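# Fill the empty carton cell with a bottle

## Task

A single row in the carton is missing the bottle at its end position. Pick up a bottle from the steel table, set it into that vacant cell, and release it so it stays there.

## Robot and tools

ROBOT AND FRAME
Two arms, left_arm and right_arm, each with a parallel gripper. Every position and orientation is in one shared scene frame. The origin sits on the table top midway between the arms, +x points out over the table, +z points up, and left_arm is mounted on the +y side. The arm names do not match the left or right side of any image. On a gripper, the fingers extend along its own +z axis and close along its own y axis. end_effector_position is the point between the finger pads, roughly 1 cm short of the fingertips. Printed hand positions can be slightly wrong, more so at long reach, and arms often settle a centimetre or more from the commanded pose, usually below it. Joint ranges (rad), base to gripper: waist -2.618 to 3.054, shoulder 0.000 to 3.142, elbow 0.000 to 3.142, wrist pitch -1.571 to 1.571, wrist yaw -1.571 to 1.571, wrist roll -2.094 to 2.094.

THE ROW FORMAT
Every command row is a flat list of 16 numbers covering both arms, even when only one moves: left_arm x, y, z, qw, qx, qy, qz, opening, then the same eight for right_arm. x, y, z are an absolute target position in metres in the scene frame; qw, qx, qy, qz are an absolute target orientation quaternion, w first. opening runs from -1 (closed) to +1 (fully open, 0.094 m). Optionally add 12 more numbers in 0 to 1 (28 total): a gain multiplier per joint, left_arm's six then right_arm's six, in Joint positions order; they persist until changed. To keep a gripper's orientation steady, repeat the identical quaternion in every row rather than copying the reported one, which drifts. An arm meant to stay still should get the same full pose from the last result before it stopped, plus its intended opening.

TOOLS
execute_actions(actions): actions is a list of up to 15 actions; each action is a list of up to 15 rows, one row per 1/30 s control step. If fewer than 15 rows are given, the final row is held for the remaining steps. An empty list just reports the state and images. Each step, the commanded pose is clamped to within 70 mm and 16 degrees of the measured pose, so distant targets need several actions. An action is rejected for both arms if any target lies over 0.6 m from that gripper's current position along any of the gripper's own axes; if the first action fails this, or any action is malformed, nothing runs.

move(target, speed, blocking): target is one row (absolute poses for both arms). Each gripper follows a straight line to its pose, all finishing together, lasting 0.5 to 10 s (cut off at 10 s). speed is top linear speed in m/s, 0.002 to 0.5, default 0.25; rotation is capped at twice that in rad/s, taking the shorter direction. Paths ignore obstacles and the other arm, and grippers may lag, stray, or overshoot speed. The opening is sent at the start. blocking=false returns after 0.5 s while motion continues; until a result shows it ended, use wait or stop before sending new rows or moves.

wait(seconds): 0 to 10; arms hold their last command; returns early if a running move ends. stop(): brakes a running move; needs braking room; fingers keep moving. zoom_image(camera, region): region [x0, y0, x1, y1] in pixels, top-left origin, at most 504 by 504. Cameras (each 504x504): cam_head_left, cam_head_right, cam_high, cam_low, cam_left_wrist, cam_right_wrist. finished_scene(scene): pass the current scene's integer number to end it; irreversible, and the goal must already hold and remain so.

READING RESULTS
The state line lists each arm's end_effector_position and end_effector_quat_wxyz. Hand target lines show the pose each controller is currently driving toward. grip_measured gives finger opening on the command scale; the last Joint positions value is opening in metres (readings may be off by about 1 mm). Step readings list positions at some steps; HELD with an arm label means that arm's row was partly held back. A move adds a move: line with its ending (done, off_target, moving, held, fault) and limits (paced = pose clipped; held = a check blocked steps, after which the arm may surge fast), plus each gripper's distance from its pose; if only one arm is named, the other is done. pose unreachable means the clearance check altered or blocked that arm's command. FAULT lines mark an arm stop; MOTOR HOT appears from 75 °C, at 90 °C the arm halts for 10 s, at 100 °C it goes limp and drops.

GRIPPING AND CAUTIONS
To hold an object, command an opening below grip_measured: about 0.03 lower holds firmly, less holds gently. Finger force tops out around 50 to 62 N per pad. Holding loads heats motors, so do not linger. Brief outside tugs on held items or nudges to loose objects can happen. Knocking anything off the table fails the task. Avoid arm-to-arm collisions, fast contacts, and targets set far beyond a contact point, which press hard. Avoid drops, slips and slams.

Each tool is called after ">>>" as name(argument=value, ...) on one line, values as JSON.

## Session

>>> execute_actions(actions=[])

Scene clock: 0.00 s.
left_arm: end_effector_position=(+0.4869, +0.2207, +0.3790) grip_measured=+1.000 end_effector_quat_wxyz=(+0.663, -0.654, +0.364, -0.012) | right_arm: end_effector_position=(+0.6381, -0.3861, +0.3821) grip_measured=+1.000 end_effector_quat_wxyz=(+0.571, +0.030, +0.814, +0.100)
Joint positions: left_arm=[-0.458  2.238  2.495 -0.966 -1.384 -1.781  0.094] | right_arm=[-0.068  2.174  2.467 -0.635 -0.222  0.131  0.094]
Joint velocities: left_arm=[ 0.002 -0.007 -0.022 -0.022  0.051 -0.066  0.   ] | right_arm=[-0.012 -0.007 -0.007  0.022  0.051 -0.081  0.   ]
Motor temperatures (°C, as the motors report them): left_arm=[23 24 22 26 22 25] | right_arm=[24 23 25 26 24 24]
Hand target (left_arm): +0.485, +0.222, +0.378; +0.664, -0.650, +0.369, -0.001
Hand target (right_arm): +0.635, -0.386, +0.391; +0.577, +0.028, +0.810, +0.099
Joint stiffness scale: left_arm=[1. 1. 1. 1. 1. 1.] | right_arm=[1. 1. 1. 1. 1. 1.]

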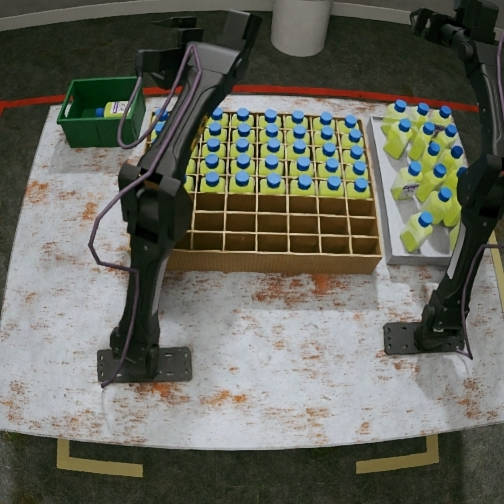

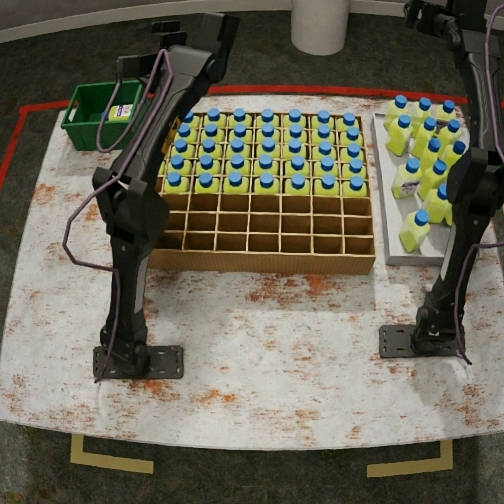

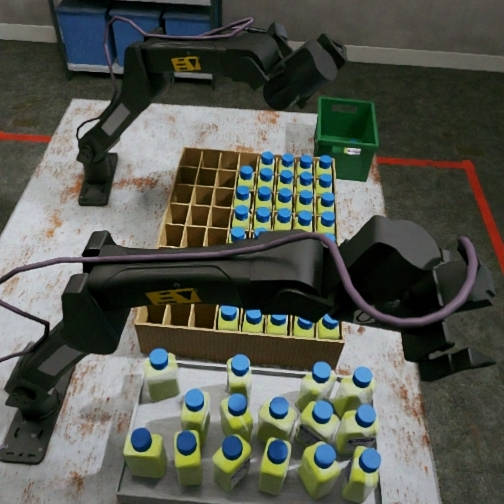

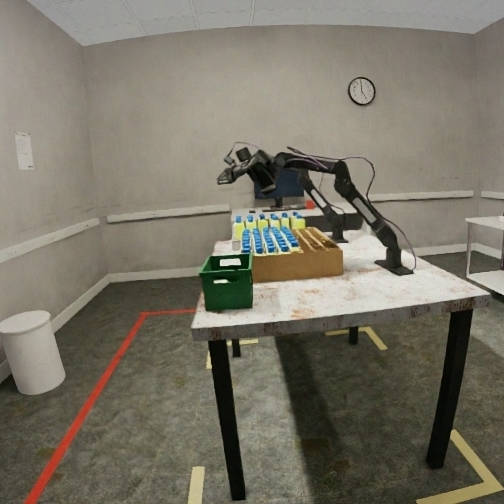

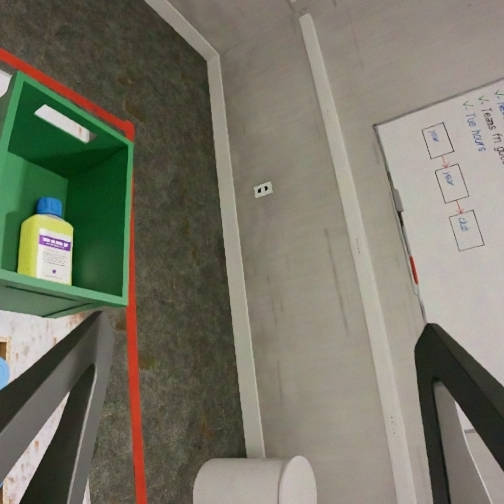

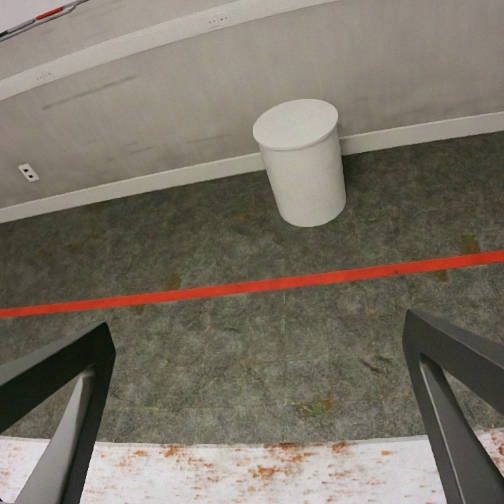

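>>> zoom_image(camera="cam_head_left", region=[330, 80, 504, 290])

>>> zoom_image(camera="cam_high", region=[100, 300, 400, 504])

>>> zoom_image(camera="cam_high", region=[140, 130, 360, 260])

Region (330, 80, 504, 290) of cam_head_left's 504x504 image, scaled by 2.400, with more detail than that image has; it fills the left 418 columns of this view, and the rest is white.

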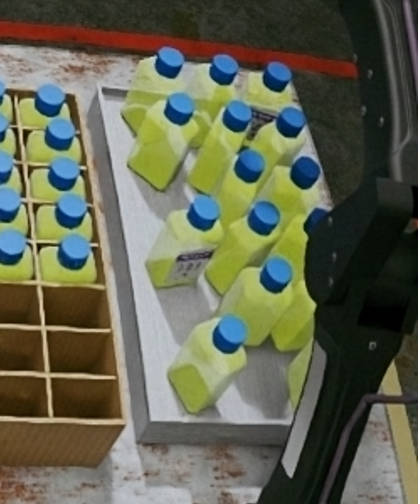

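Region (100, 300, 400, 504) of cam_high's 504x504 image, scaled by 1.680, with more detail than that image has; it fills the top 343 rows of this view, and the rest is white.

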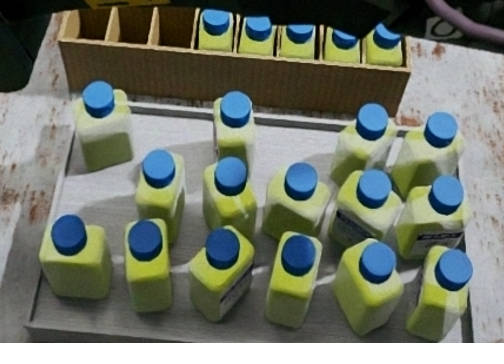

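Region (140, 130, 360, 260) of cam_high's 504x504 image, scaled by 2.291, with more detail than that image has; it fills the top 298 rows of this view, and the rest is white.

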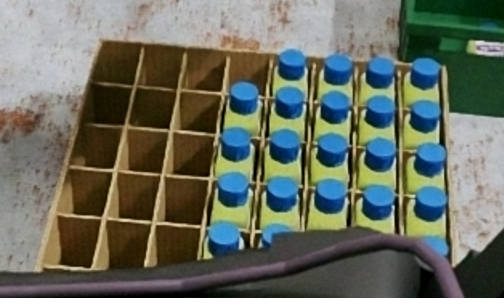

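>>> move(target=[0.30,0.20,0.33,0.6308,-0.1646,0.7504,-0.1085,0.4, 0.19,-0.335,0.21,0.3806,-0.0966,0.9188,0.0400,0.2], speed=0.4)

Scene clock: 11.50 s.
left_arm: end_effector_position=(+0.3053, +0.1952, +0.3352) grip_measured=+0.402 end_effector_quat_wxyz=(+0.639, -0.169, +0.741, -0.117) | right_arm: end_effector_position=(+0.1996, -0.3313, +0.2099) grip_measured=+0.201 end_effector_quat_wxyz=(+0.383, -0.095, +0.918, +0.046)
Joint positions: left_arm=[-0.394  0.868  0.847 -0.147 -0.357 -0.465  0.066] | right_arm=[ 0.119  0.529  0.844 -1.099 -0.096 -0.078  0.056]
Joint velocities: left_arm=[-0.002  0.007 -0.002  0.007  0.066  0.007  0.001] | right_arm=[ 0.007 -0.007 -0.012 -0.022  0.007  0.051 -0.   ]
Motor temperatures (°C, as the motors report them): left_arm=[23 26 23 27 22 25] | right_arm=[24 26 26 28 24 24]
Hand target (left_arm): +0.303, +0.199, +0.328; +0.631, -0.166, +0.750, -0.109
Hand target (right_arm): +0.194, -0.333, +0.206; +0.380, -0.093, +0.919, +0.044
Off the commanded pose (left_arm): 0.009 m, 2 deg.
Off the commanded pose (right_arm): 0.010 m, 1 deg.
Joint stiffness scale: left_arm=[1. 1. 1. 1. 1. 1.] | right_arm=[1. 1. 1. 1. 1. 1.]
move: done; limits=paced

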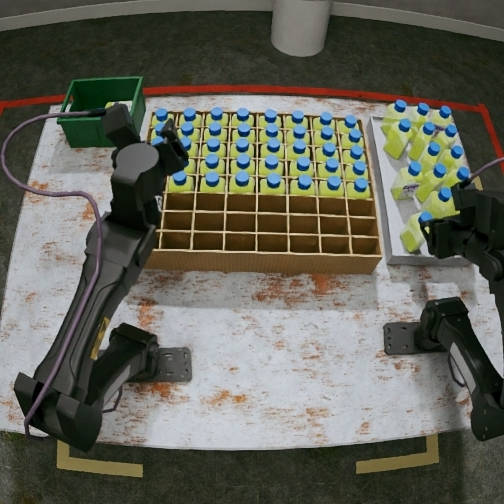

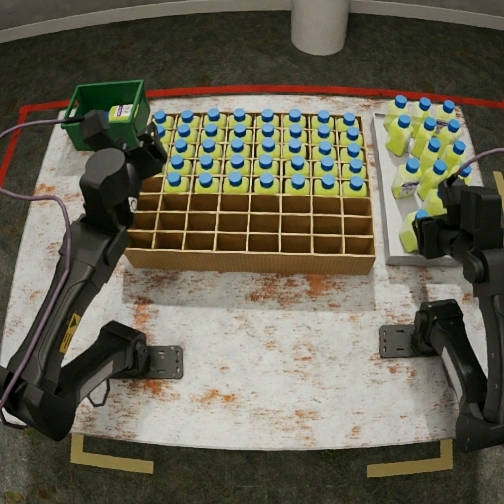

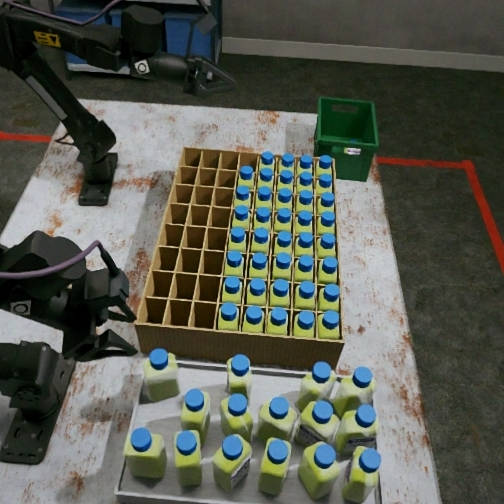

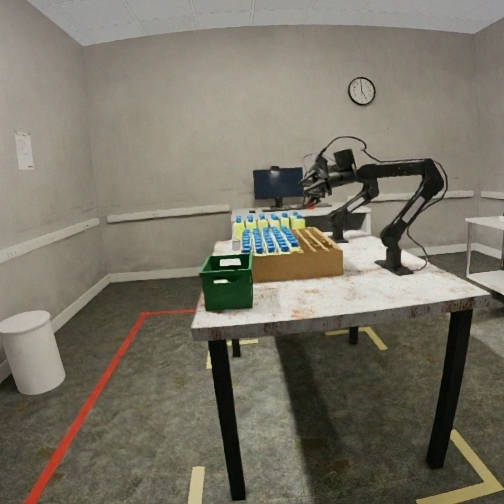

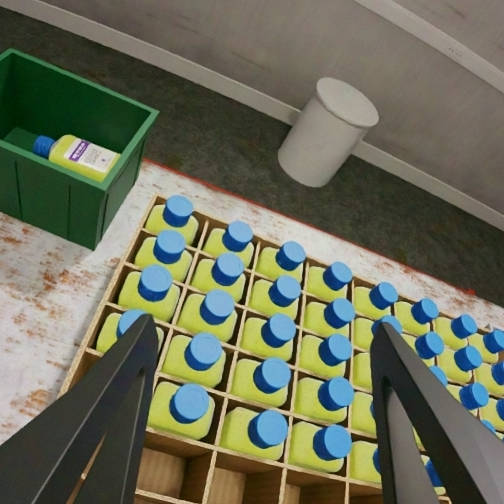

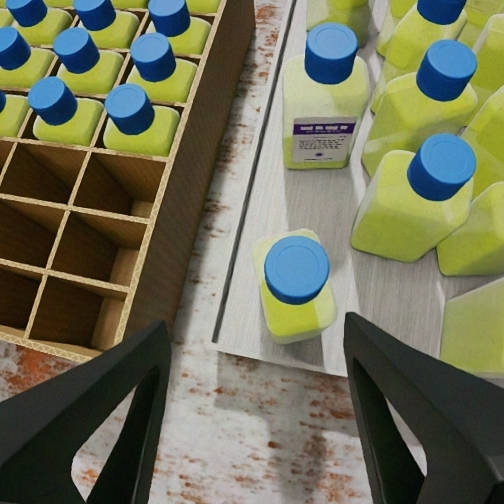

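>>> move(target=[0.09,0.16,0.25,0.3468,0.3905,0.8373,-0.1617,0.2, 0.232,-0.340,0.168,0.3806,-0.0966,0.9188,0.0400,0.2], speed=0.4)

Scene clock: 17.83 s.
left_arm: end_effector_position=(+0.0936, +0.1578, +0.2382) grip_measured=+0.202 end_effector_quat_wxyz=(+0.340, +0.396, +0.841, -0.143) | right_arm: end_effector_position=(+0.2311, -0.3411, +0.1747) grip_measured=+0.201 end_effector_quat_wxyz=(+0.388, -0.096, +0.916, +0.034)
Joint positions: left_arm=[ 0.154  0.655  1.064 -1.553  0.643  0.964  0.056] | right_arm=[ 0.019  0.575  0.683 -0.889 -0.145 -0.159  0.056]
Joint velocities: left_arm=[-0.012  0.007  0.002 -0.022 -0.007 -0.007 -0.001] | right_arm=[-0.002 -0.002 -0.002 -0.051 -0.066 -0.022 -0.002]
Motor temperatures (°C, as the motors report them): left_arm=[23 26 23 28 22 25] | right_arm=[24 25 26 29 24 24]
Hand target (left_arm): +0.092, +0.156, +0.243; +0.341, +0.395, +0.840, -0.149
Hand target (right_arm): +0.233, -0.340, +0.169; +0.381, -0.097, +0.919, +0.039
Off the commanded pose (left_arm): 0.013 m, 2 deg.
Off the commanded pose (right_arm): 0.007 m, 1 deg.
Joint stiffness scale: left_arm=[1. 1. 1. 1. 1. 1.] | right_arm=[1. 1. 1. 1. 1. 1.]
joint sent to its limit (left arm) — the command would take joint 4 (wrist pitch) past its lower limit, so that joint was sent only as far as its limit.
move: off_target (left_arm)

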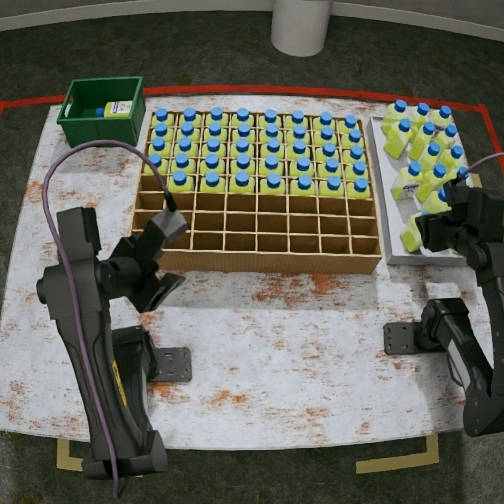

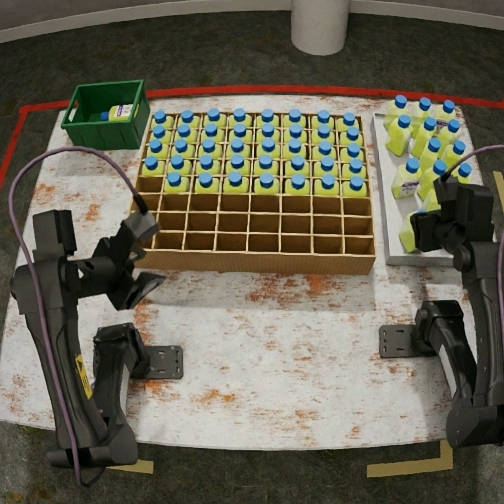

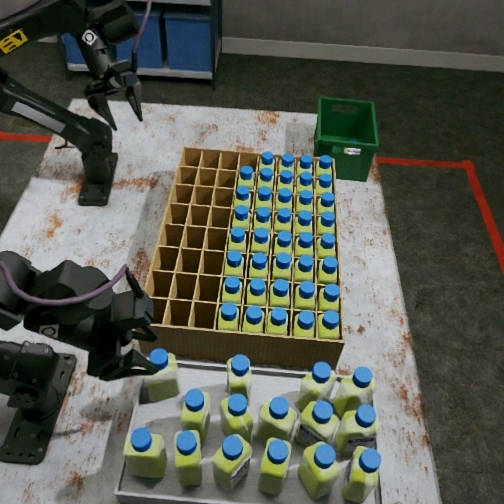

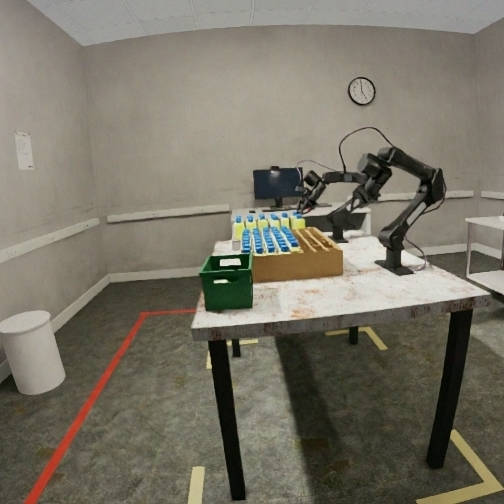

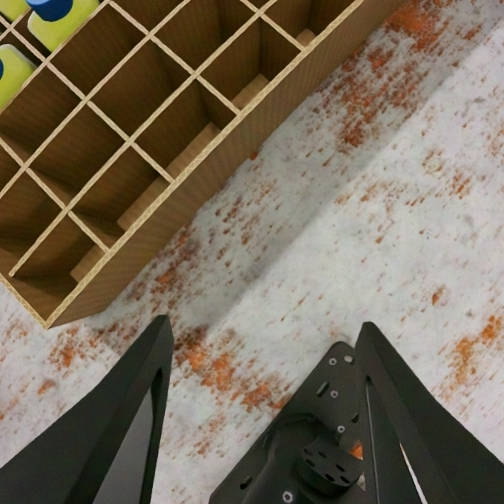

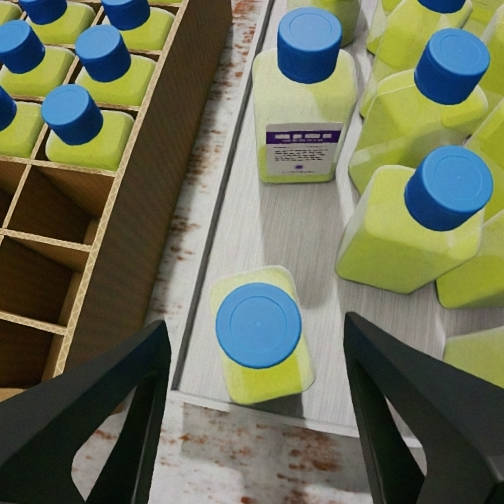

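>>> move(target=[0.092,0.156,0.243,0.341,0.395,0.840,-0.149,0.2, 0.242,-0.339,0.160,0.3806,-0.0966,0.9188,0.0400,0.2], speed=0.05)

Scene clock: 19.83 s.
left_arm: end_effector_position=(+0.0933, +0.1577, +0.2381) grip_measured=+0.202 end_effector_quat_wxyz=(+0.340, +0.397, +0.841, -0.143) | right_arm: end_effector_position=(+0.2405, -0.3412, +0.1650) grip_measured=+0.201 end_effector_quat_wxyz=(+0.386, -0.096, +0.917, +0.034)
Joint positions: left_arm=[ 0.154  0.655  1.064 -1.554  0.644  0.967  0.056] | right_arm=[ 0.019  0.609  0.649 -0.826 -0.145 -0.159  0.056]
Joint velocities: left_arm=[-0.002  0.007  0.007  0.022 -0.037 -0.007 -0.001] | right_arm=[ 0.007  0.002 -0.002  0.037 -0.022 -0.007  0.   ]
Motor temperatures (°C, as the motors report them): left_arm=[23 25 23 28 22 25] | right_arm=[24 25 26 29 24 24]
Hand target (left_arm): +0.092, +0.156, +0.243; +0.341, +0.395, +0.840, -0.149
Hand target (right_arm): +0.242, -0.339, +0.160; +0.380, -0.097, +0.919, +0.040
Off the commanded pose (left_arm): 0.005 m, 1 deg.
Off the commanded pose (right_arm): 0.006 m, 1 deg.
Joint stiffness scale: left_arm=[1. 1. 1. 1. 1. 1.] | right_arm=[1. 1. 1. 1. 1. 1.]
move: done

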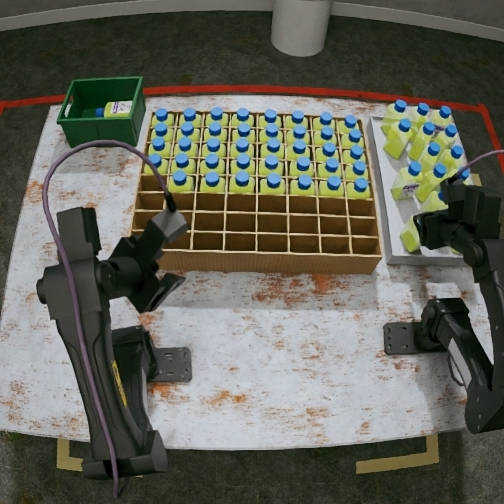

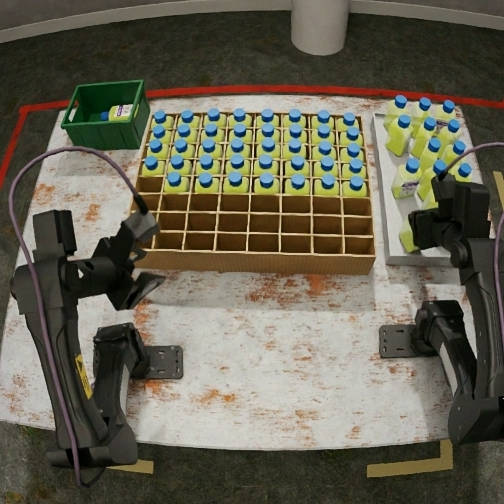

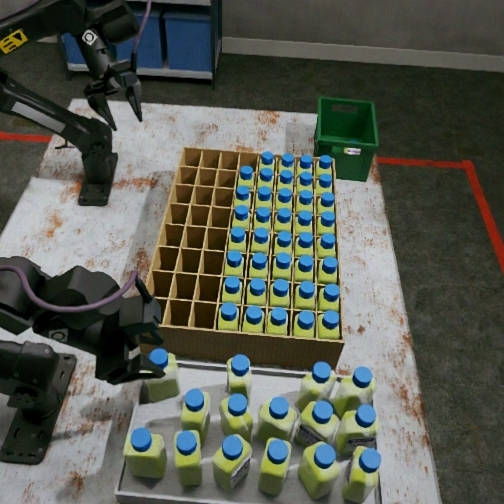

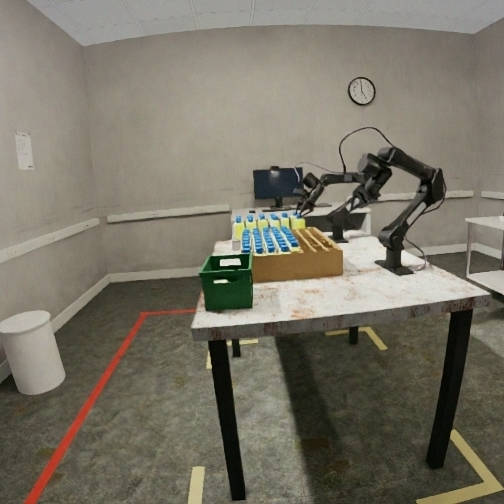

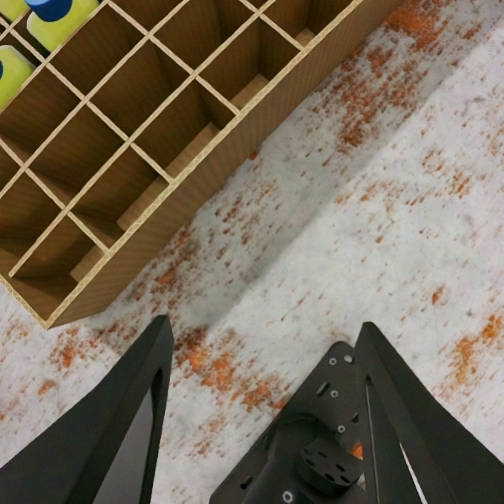

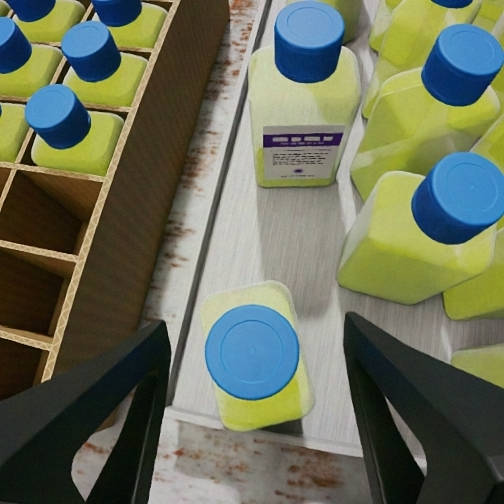

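>>> execute_actions(actions=[[[0.092,0.156,0.243,0.341,0.395,0.840,-0.149,0.2, 0.242,-0.339,0.160,0.3806,-0.0966,0.9188,0.0400,-0.50]],[[0.092,0.156,0.243,0.341,0.395,0.840,-0.149,0.2, 0.242,-0.339,0.160,0.3806,-0.0966,0.9188,0.0400,-0.50]]])

Scene clock: 24.03 s.
left_arm: end_effector_position=(+0.0933, +0.1577, +0.2381) grip_measured=+0.202 end_effector_quat_wxyz=(+0.340, +0.397, +0.841, -0.143) | right_arm: end_effector_position=(+0.2408, -0.3411, +0.1652) grip_measured=-0.440 end_effector_quat_wxyz=(+0.387, -0.096, +0.917, +0.034)
Joint positions: left_arm=[ 0.154  0.655  1.064 -1.554  0.644  0.967  0.056] | right_arm=[ 0.019  0.609  0.649 -0.825 -0.145 -0.159  0.026]
Joint velocities: left_arm=[ 0.007  0.002  0.012 -0.081  0.037  0.007 -0.001] | right_arm=[ 0.007  0.007 -0.002  0.007 -0.037  0.051 -0.001]
Motor temperatures (°C, as the motors report them): left_arm=[23 25 24 28 22 25] | right_arm=[24 25 26 29 24 24]
Hand target (left_arm): +0.092, +0.156, +0.243; +0.341, +0.395, +0.840, -0.149
Hand target (right_arm): +0.242, -0.339, +0.160; +0.381, -0.096, +0.919, +0.040
Off the commanded pose (left_arm): 0.005 m, 1 deg.
Off the commanded pose (right_arm): 0.006 m, 1 deg.
Joint stiffness scale: left_arm=[1. 1. 1. 1. 1. 1.] | right_arm=[1. 1. 1. 1. 1. 1.]
Step readings (end_effector_position; steps 1 to 15: 1st action; 16 to 30: 2nd action):
0: left_arm (+0.0933, +0.1577, +0.2381) | right_arm (+0.2408, -0.3412, +0.1652)
1: left_arm (+0.0933, +0.1577, +0.2381) | right_arm (+0.2408, -0.3412, +0.1652)
2: left_arm (+0.0933, +0.1577, +0.2381) | right_arm (+0.2408, -0.3412, +0.1652)
4: left_arm (+0.0933, +0.1577, +0.2381) | right_arm (+0.2408, -0.3411, +0.1652)
8: left_arm (+0.0933, +0.1577, +0.2381) | right_arm (+0.2408, -0.3411, +0.1652)
15: left_arm (+0.0933, +0.1577, +0.2381) | right_arm (+0.2408, -0.3411, +0.1652)
16: left_arm (+0.0933, +0.1577, +0.2381) | right_arm (+0.2408, -0.3411, +0.1652)
17: left_arm (+0.0933, +0.1577, +0.2381) | right_arm (+0.2408, -0.3411, +0.1652)
19: left_arm (+0.0933, +0.1577, +0.2381) | right_arm (+0.2408, -0.3411, +0.1652)
23: left_arm (+0.0933, +0.1577, +0.2381) | right_arm (+0.2408, -0.3411, +0.1652)
30: end_effector_position above

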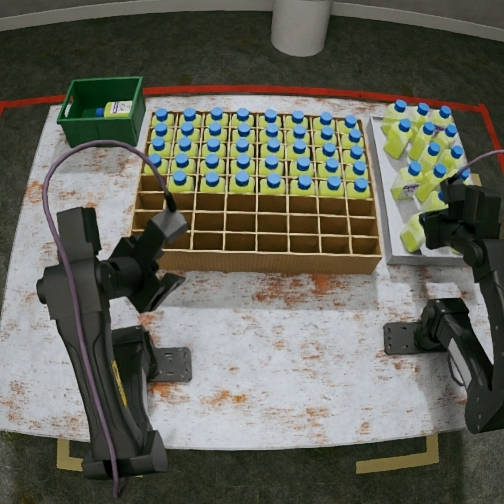

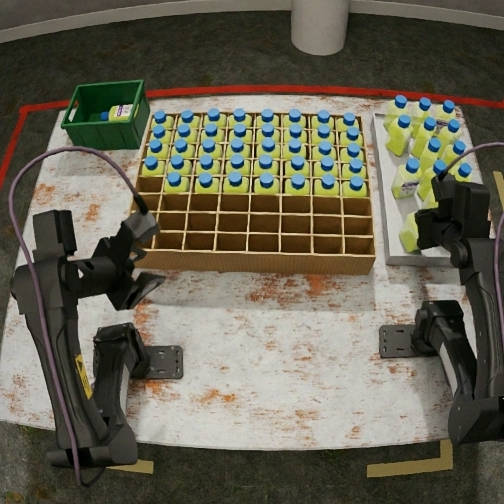

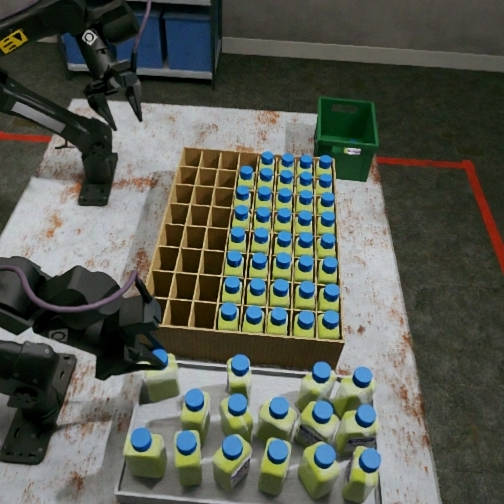

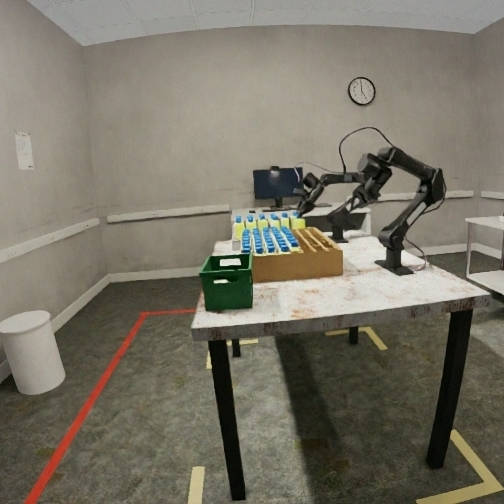

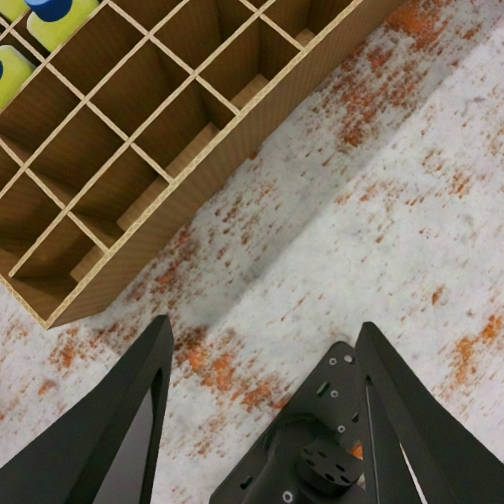

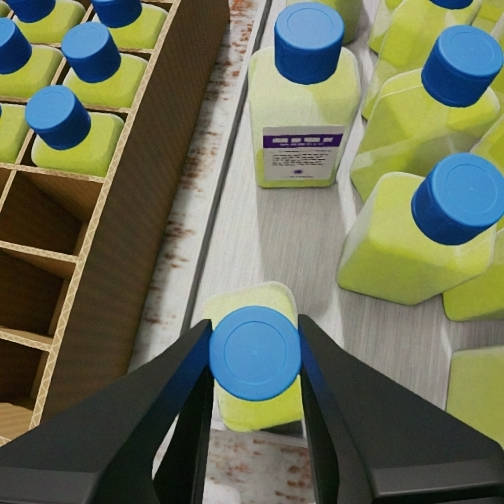

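>>> move(target=[0.092,0.156,0.243,0.341,0.395,0.840,-0.149,0.2, 0.236,-0.34,0.215,0.3806,-0.0966,0.9188,0.0400,-0.49], speed=0.15)

>>> move(target=[0.092,0.156,0.243,0.341,0.395,0.840,-0.149,0.2, 0.14,-0.26,0.235,0.3697,-0.2391,0.8924,0.0990,-0.49], speed=0.25)

>>> move(target=[0.092,0.156,0.243,0.341,0.395,0.840,-0.149,0.2, 0.12,0.02,0.195,0.3379,-0.4338,0.8157,0.1797,-0.49], speed=0.3)

Scene clock: 27.23 s.
left_arm: end_effector_position=(+0.0933, +0.1577, +0.2381) grip_measured=+0.202 end_effector_quat_wxyz=(+0.339, +0.397, +0.841, -0.143) | right_arm: end_effector_position=(+0.2302, -0.3410, +0.2024) grip_measured=-0.440 end_effector_quat_wxyz=(+0.367, -0.095, +0.925, +0.037)
Joint positions: left_arm=[ 0.154  0.655  1.064 -1.554  0.644  0.967  0.056] | right_arm=[ 0.019  0.665  0.842 -1.004 -0.145 -0.159  0.026]
Joint velocities: left_arm=[-0.002 -0.017 -0.007  0.066 -0.022 -0.037  0.   ] | right_arm=[ 0.002 -0.007 -0.002 -0.022 -0.066 -0.007  0.   ]
Motor temperatures (°C, as the motors report them): left_arm=[23 25 24 28 22 25] | right_arm=[24 25 26 29 24 24]
Hand target (left_arm): +0.092, +0.156, +0.243; +0.341, +0.395, +0.840, -0.149
Hand target (right_arm): +0.235, -0.340, +0.215; +0.381, -0.097, +0.919, +0.040
Off the commanded pose (left_arm): 0.005 m, 1 deg.
Off the commanded pose (right_arm): 0.014 m, 2 deg.
Joint stiffness scale: left_arm=[1. 1. 1. 1. 1. 1.] | right_arm=[1. 1. 1. 1. 1. 1.]
move: off_target (right_arm)

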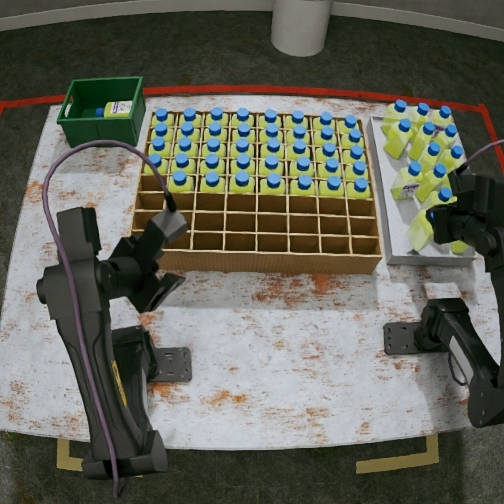

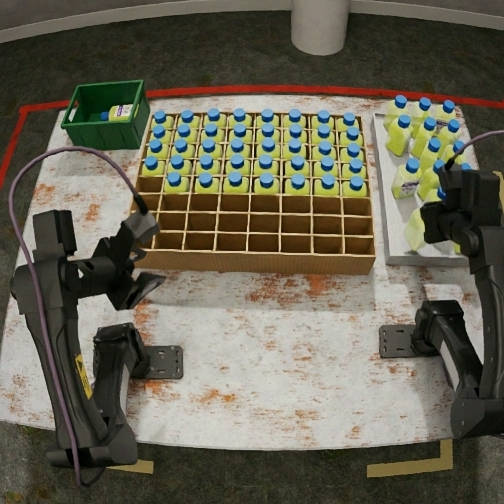

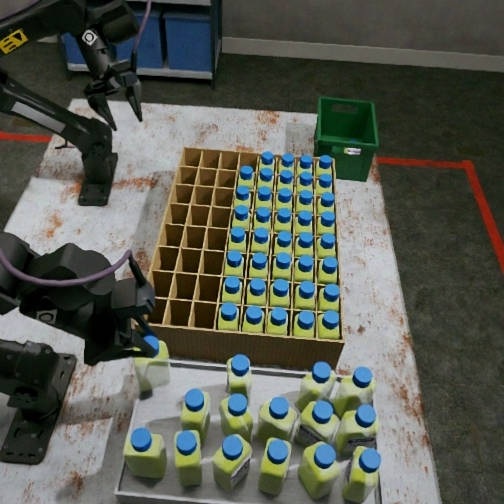

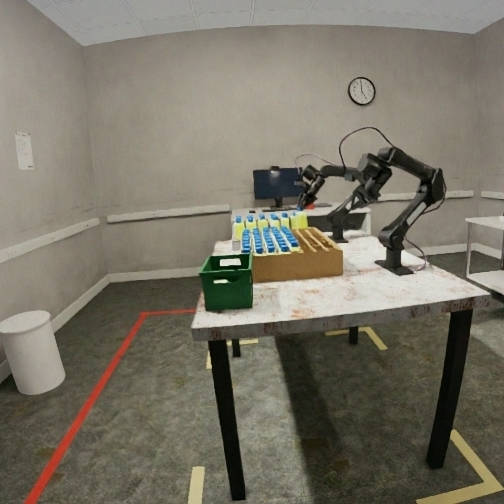

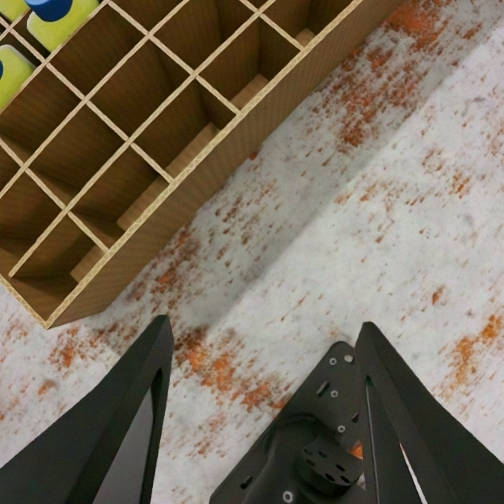

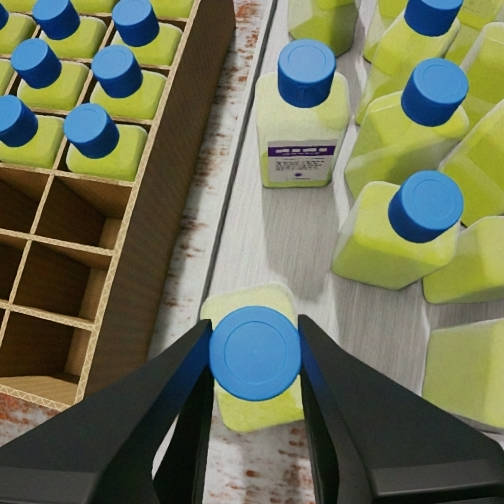

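Scene clock: 29.10 s.
left_arm: end_effector_position=(+0.0934, +0.1578, +0.2381) grip_measured=+0.202 end_effector_quat_wxyz=(+0.340, +0.397, +0.841, -0.143) | right_arm: end_effector_position=(+0.1322, -0.2605, +0.2191) grip_measured=-0.440 end_effector_quat_wxyz=(+0.342, -0.243, +0.901, +0.111)
Joint positions: left_arm=[ 0.154  0.655  1.064 -1.554  0.643  0.967  0.056] | right_arm=[ 1.283  0.566  0.956 -1.346  0.433  0.586  0.026]
Joint velocities: left_arm=[ 0.017  0.002 -0.002 -0.007 -0.066 -0.051 -0.002] | right_arm=[-0.017  0.012 -0.017  0.007  0.081  0.081 -0.   ]
Motor temperatures (°C, as the motors report them): left_arm=[23 25 24 28 22 25] | right_arm=[24 25 26 29 24 24]
Hand target (left_arm): +0.092, +0.156, +0.243; +0.341, +0.395, +0.840, -0.149
Hand target (right_arm): +0.137, -0.260, +0.232; +0.358, -0.234, +0.897, +0.113
Off the commanded pose (left_arm): 0.005 m, 1 deg.
Off the commanded pose (right_arm): 0.018 m, 4 deg.
Joint stiffness scale: left_arm=[1. 1. 1. 1. 1. 1.] | right_arm=[1. 1. 1. 1. 1. 1.]
move: off_target (right_arm)

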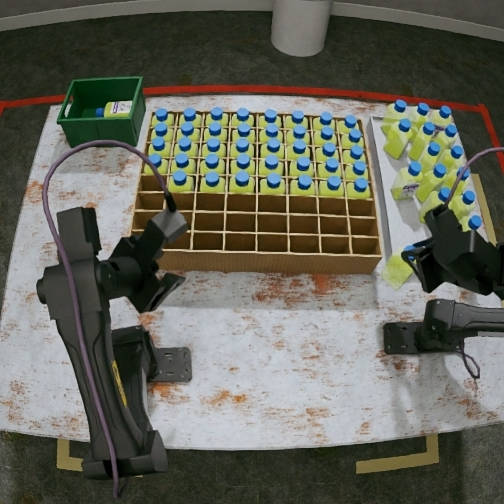

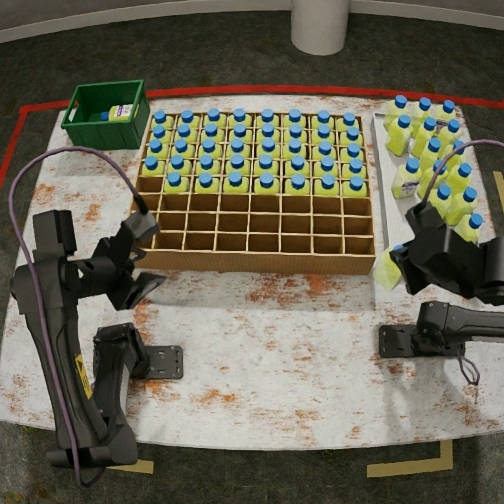

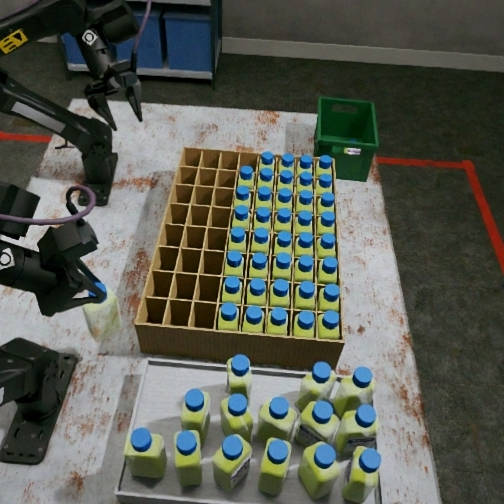

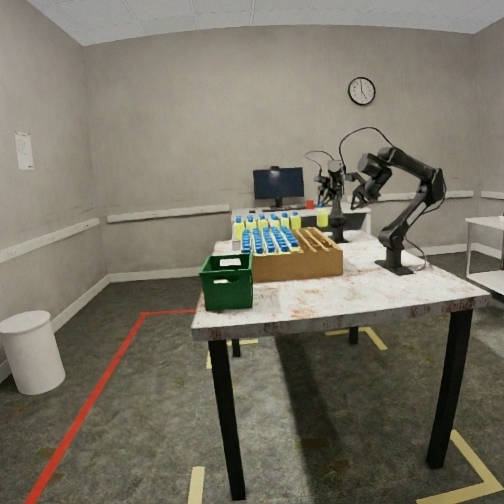

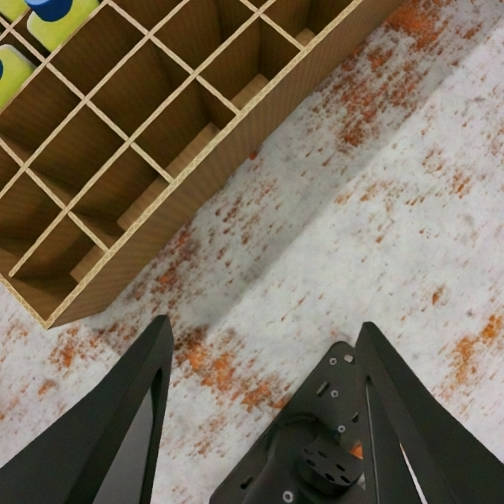

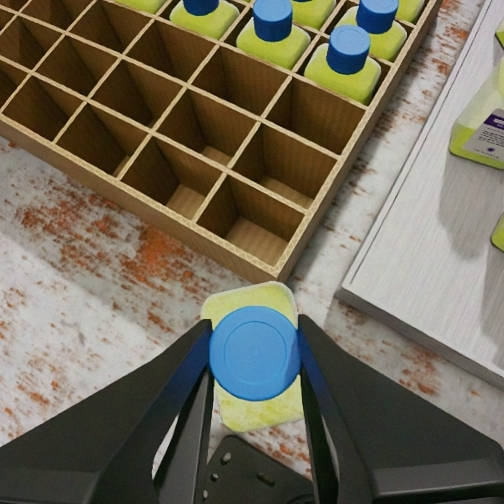

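Scene clock: 30.63 s.
left_arm: end_effector_position=(+0.0934, +0.1578, +0.2381) grip_measured=+0.202 end_effector_quat_wxyz=(+0.339, +0.397, +0.841, -0.142) | right_arm: end_effector_position=(+0.1160, +0.0070, +0.1768) grip_measured=-0.440 end_effector_quat_wxyz=(+0.314, -0.445, +0.824, +0.155)
Joint positions: left_arm=[ 0.154  0.655  1.064 -1.554  0.643  0.967  0.056] | right_arm=[ 1.496  1.435  1.145 -0.633  0.326  0.364  0.026]
Joint velocities: left_arm=[-0.012  0.012 -0.017 -0.051 -0.051 -0.022 -0.001] | right_arm=[-0.022 -0.007 -0.002 -0.007 -0.022  0.022 -0.003]
Motor temperatures (°C, as the motors report them): left_arm=[23 25 24 28 22 25] | right_arm=[24 25 26 29 24 24]
Hand target (left_arm): +0.092, +0.156, +0.243; +0.341, +0.395, +0.840, -0.149
Hand target (right_arm): +0.121, +0.020, +0.199; +0.335, -0.434, +0.816, +0.180
Off the commanded pose (left_arm): 0.005 m, 1 deg.
Off the commanded pose (right_arm): 0.023 m, 4 deg.
Joint stiffness scale: left_arm=[1. 1. 1. 1. 1. 1.] | right_arm=[1. 1. 1. 1. 1. 1.]
move: off_target (right_arm)

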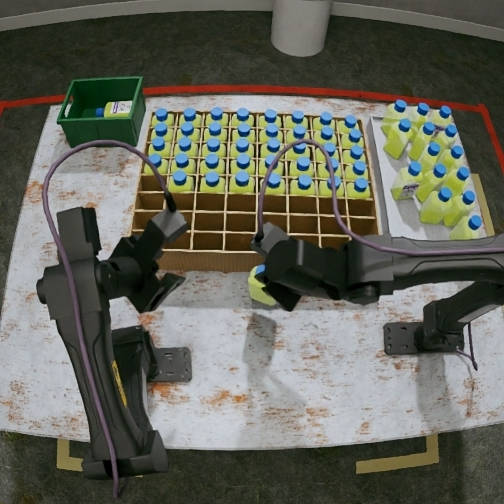

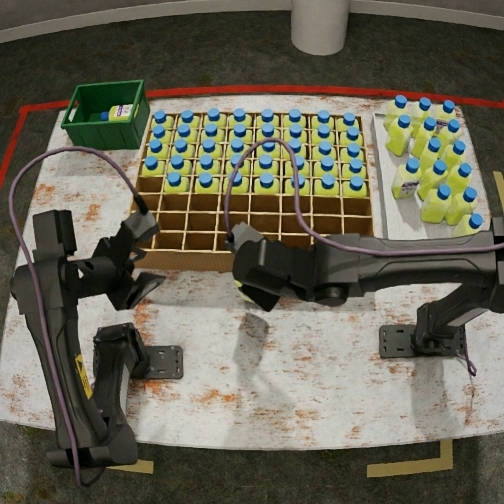

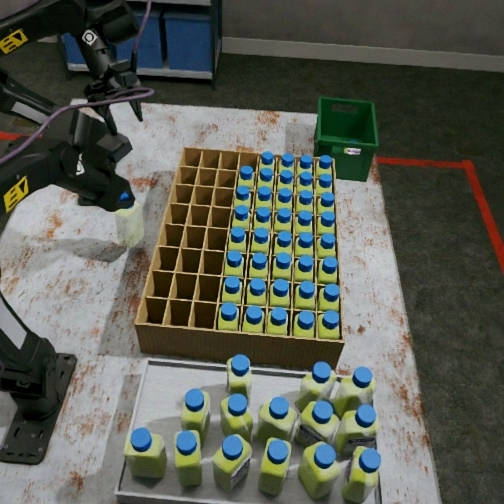

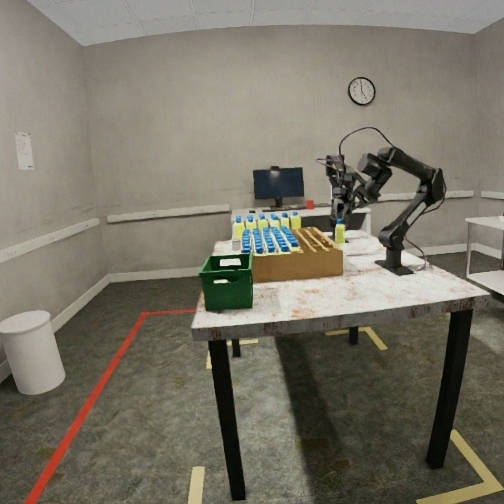

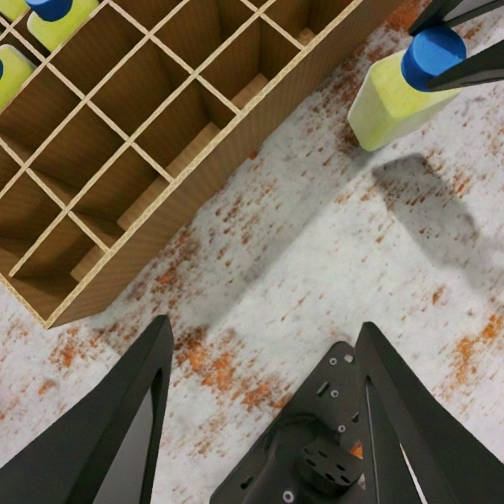

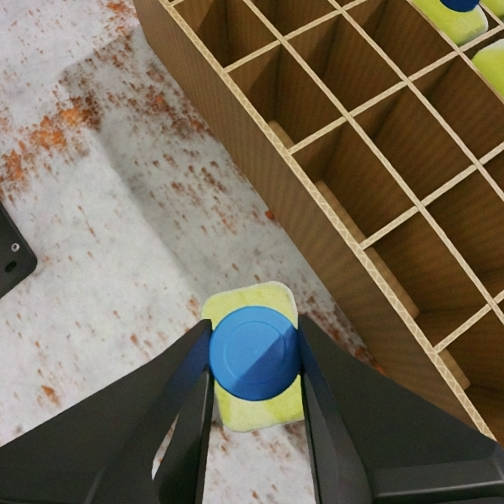

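>>> zoom_image(camera="cam_low", region=[290, 180, 400, 290])

Region (290, 180, 400, 290) of cam_low's 504x504 image, scaled by 4.582, with more detail than that image has.

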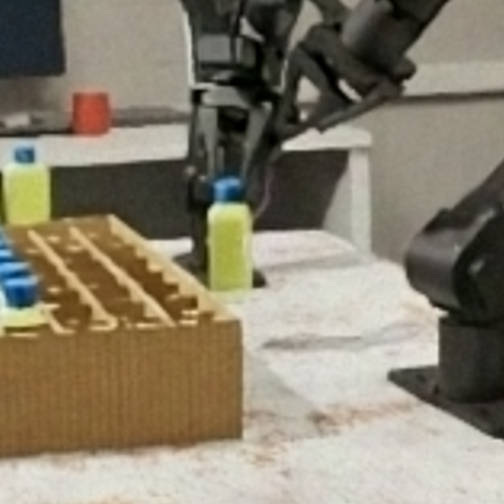

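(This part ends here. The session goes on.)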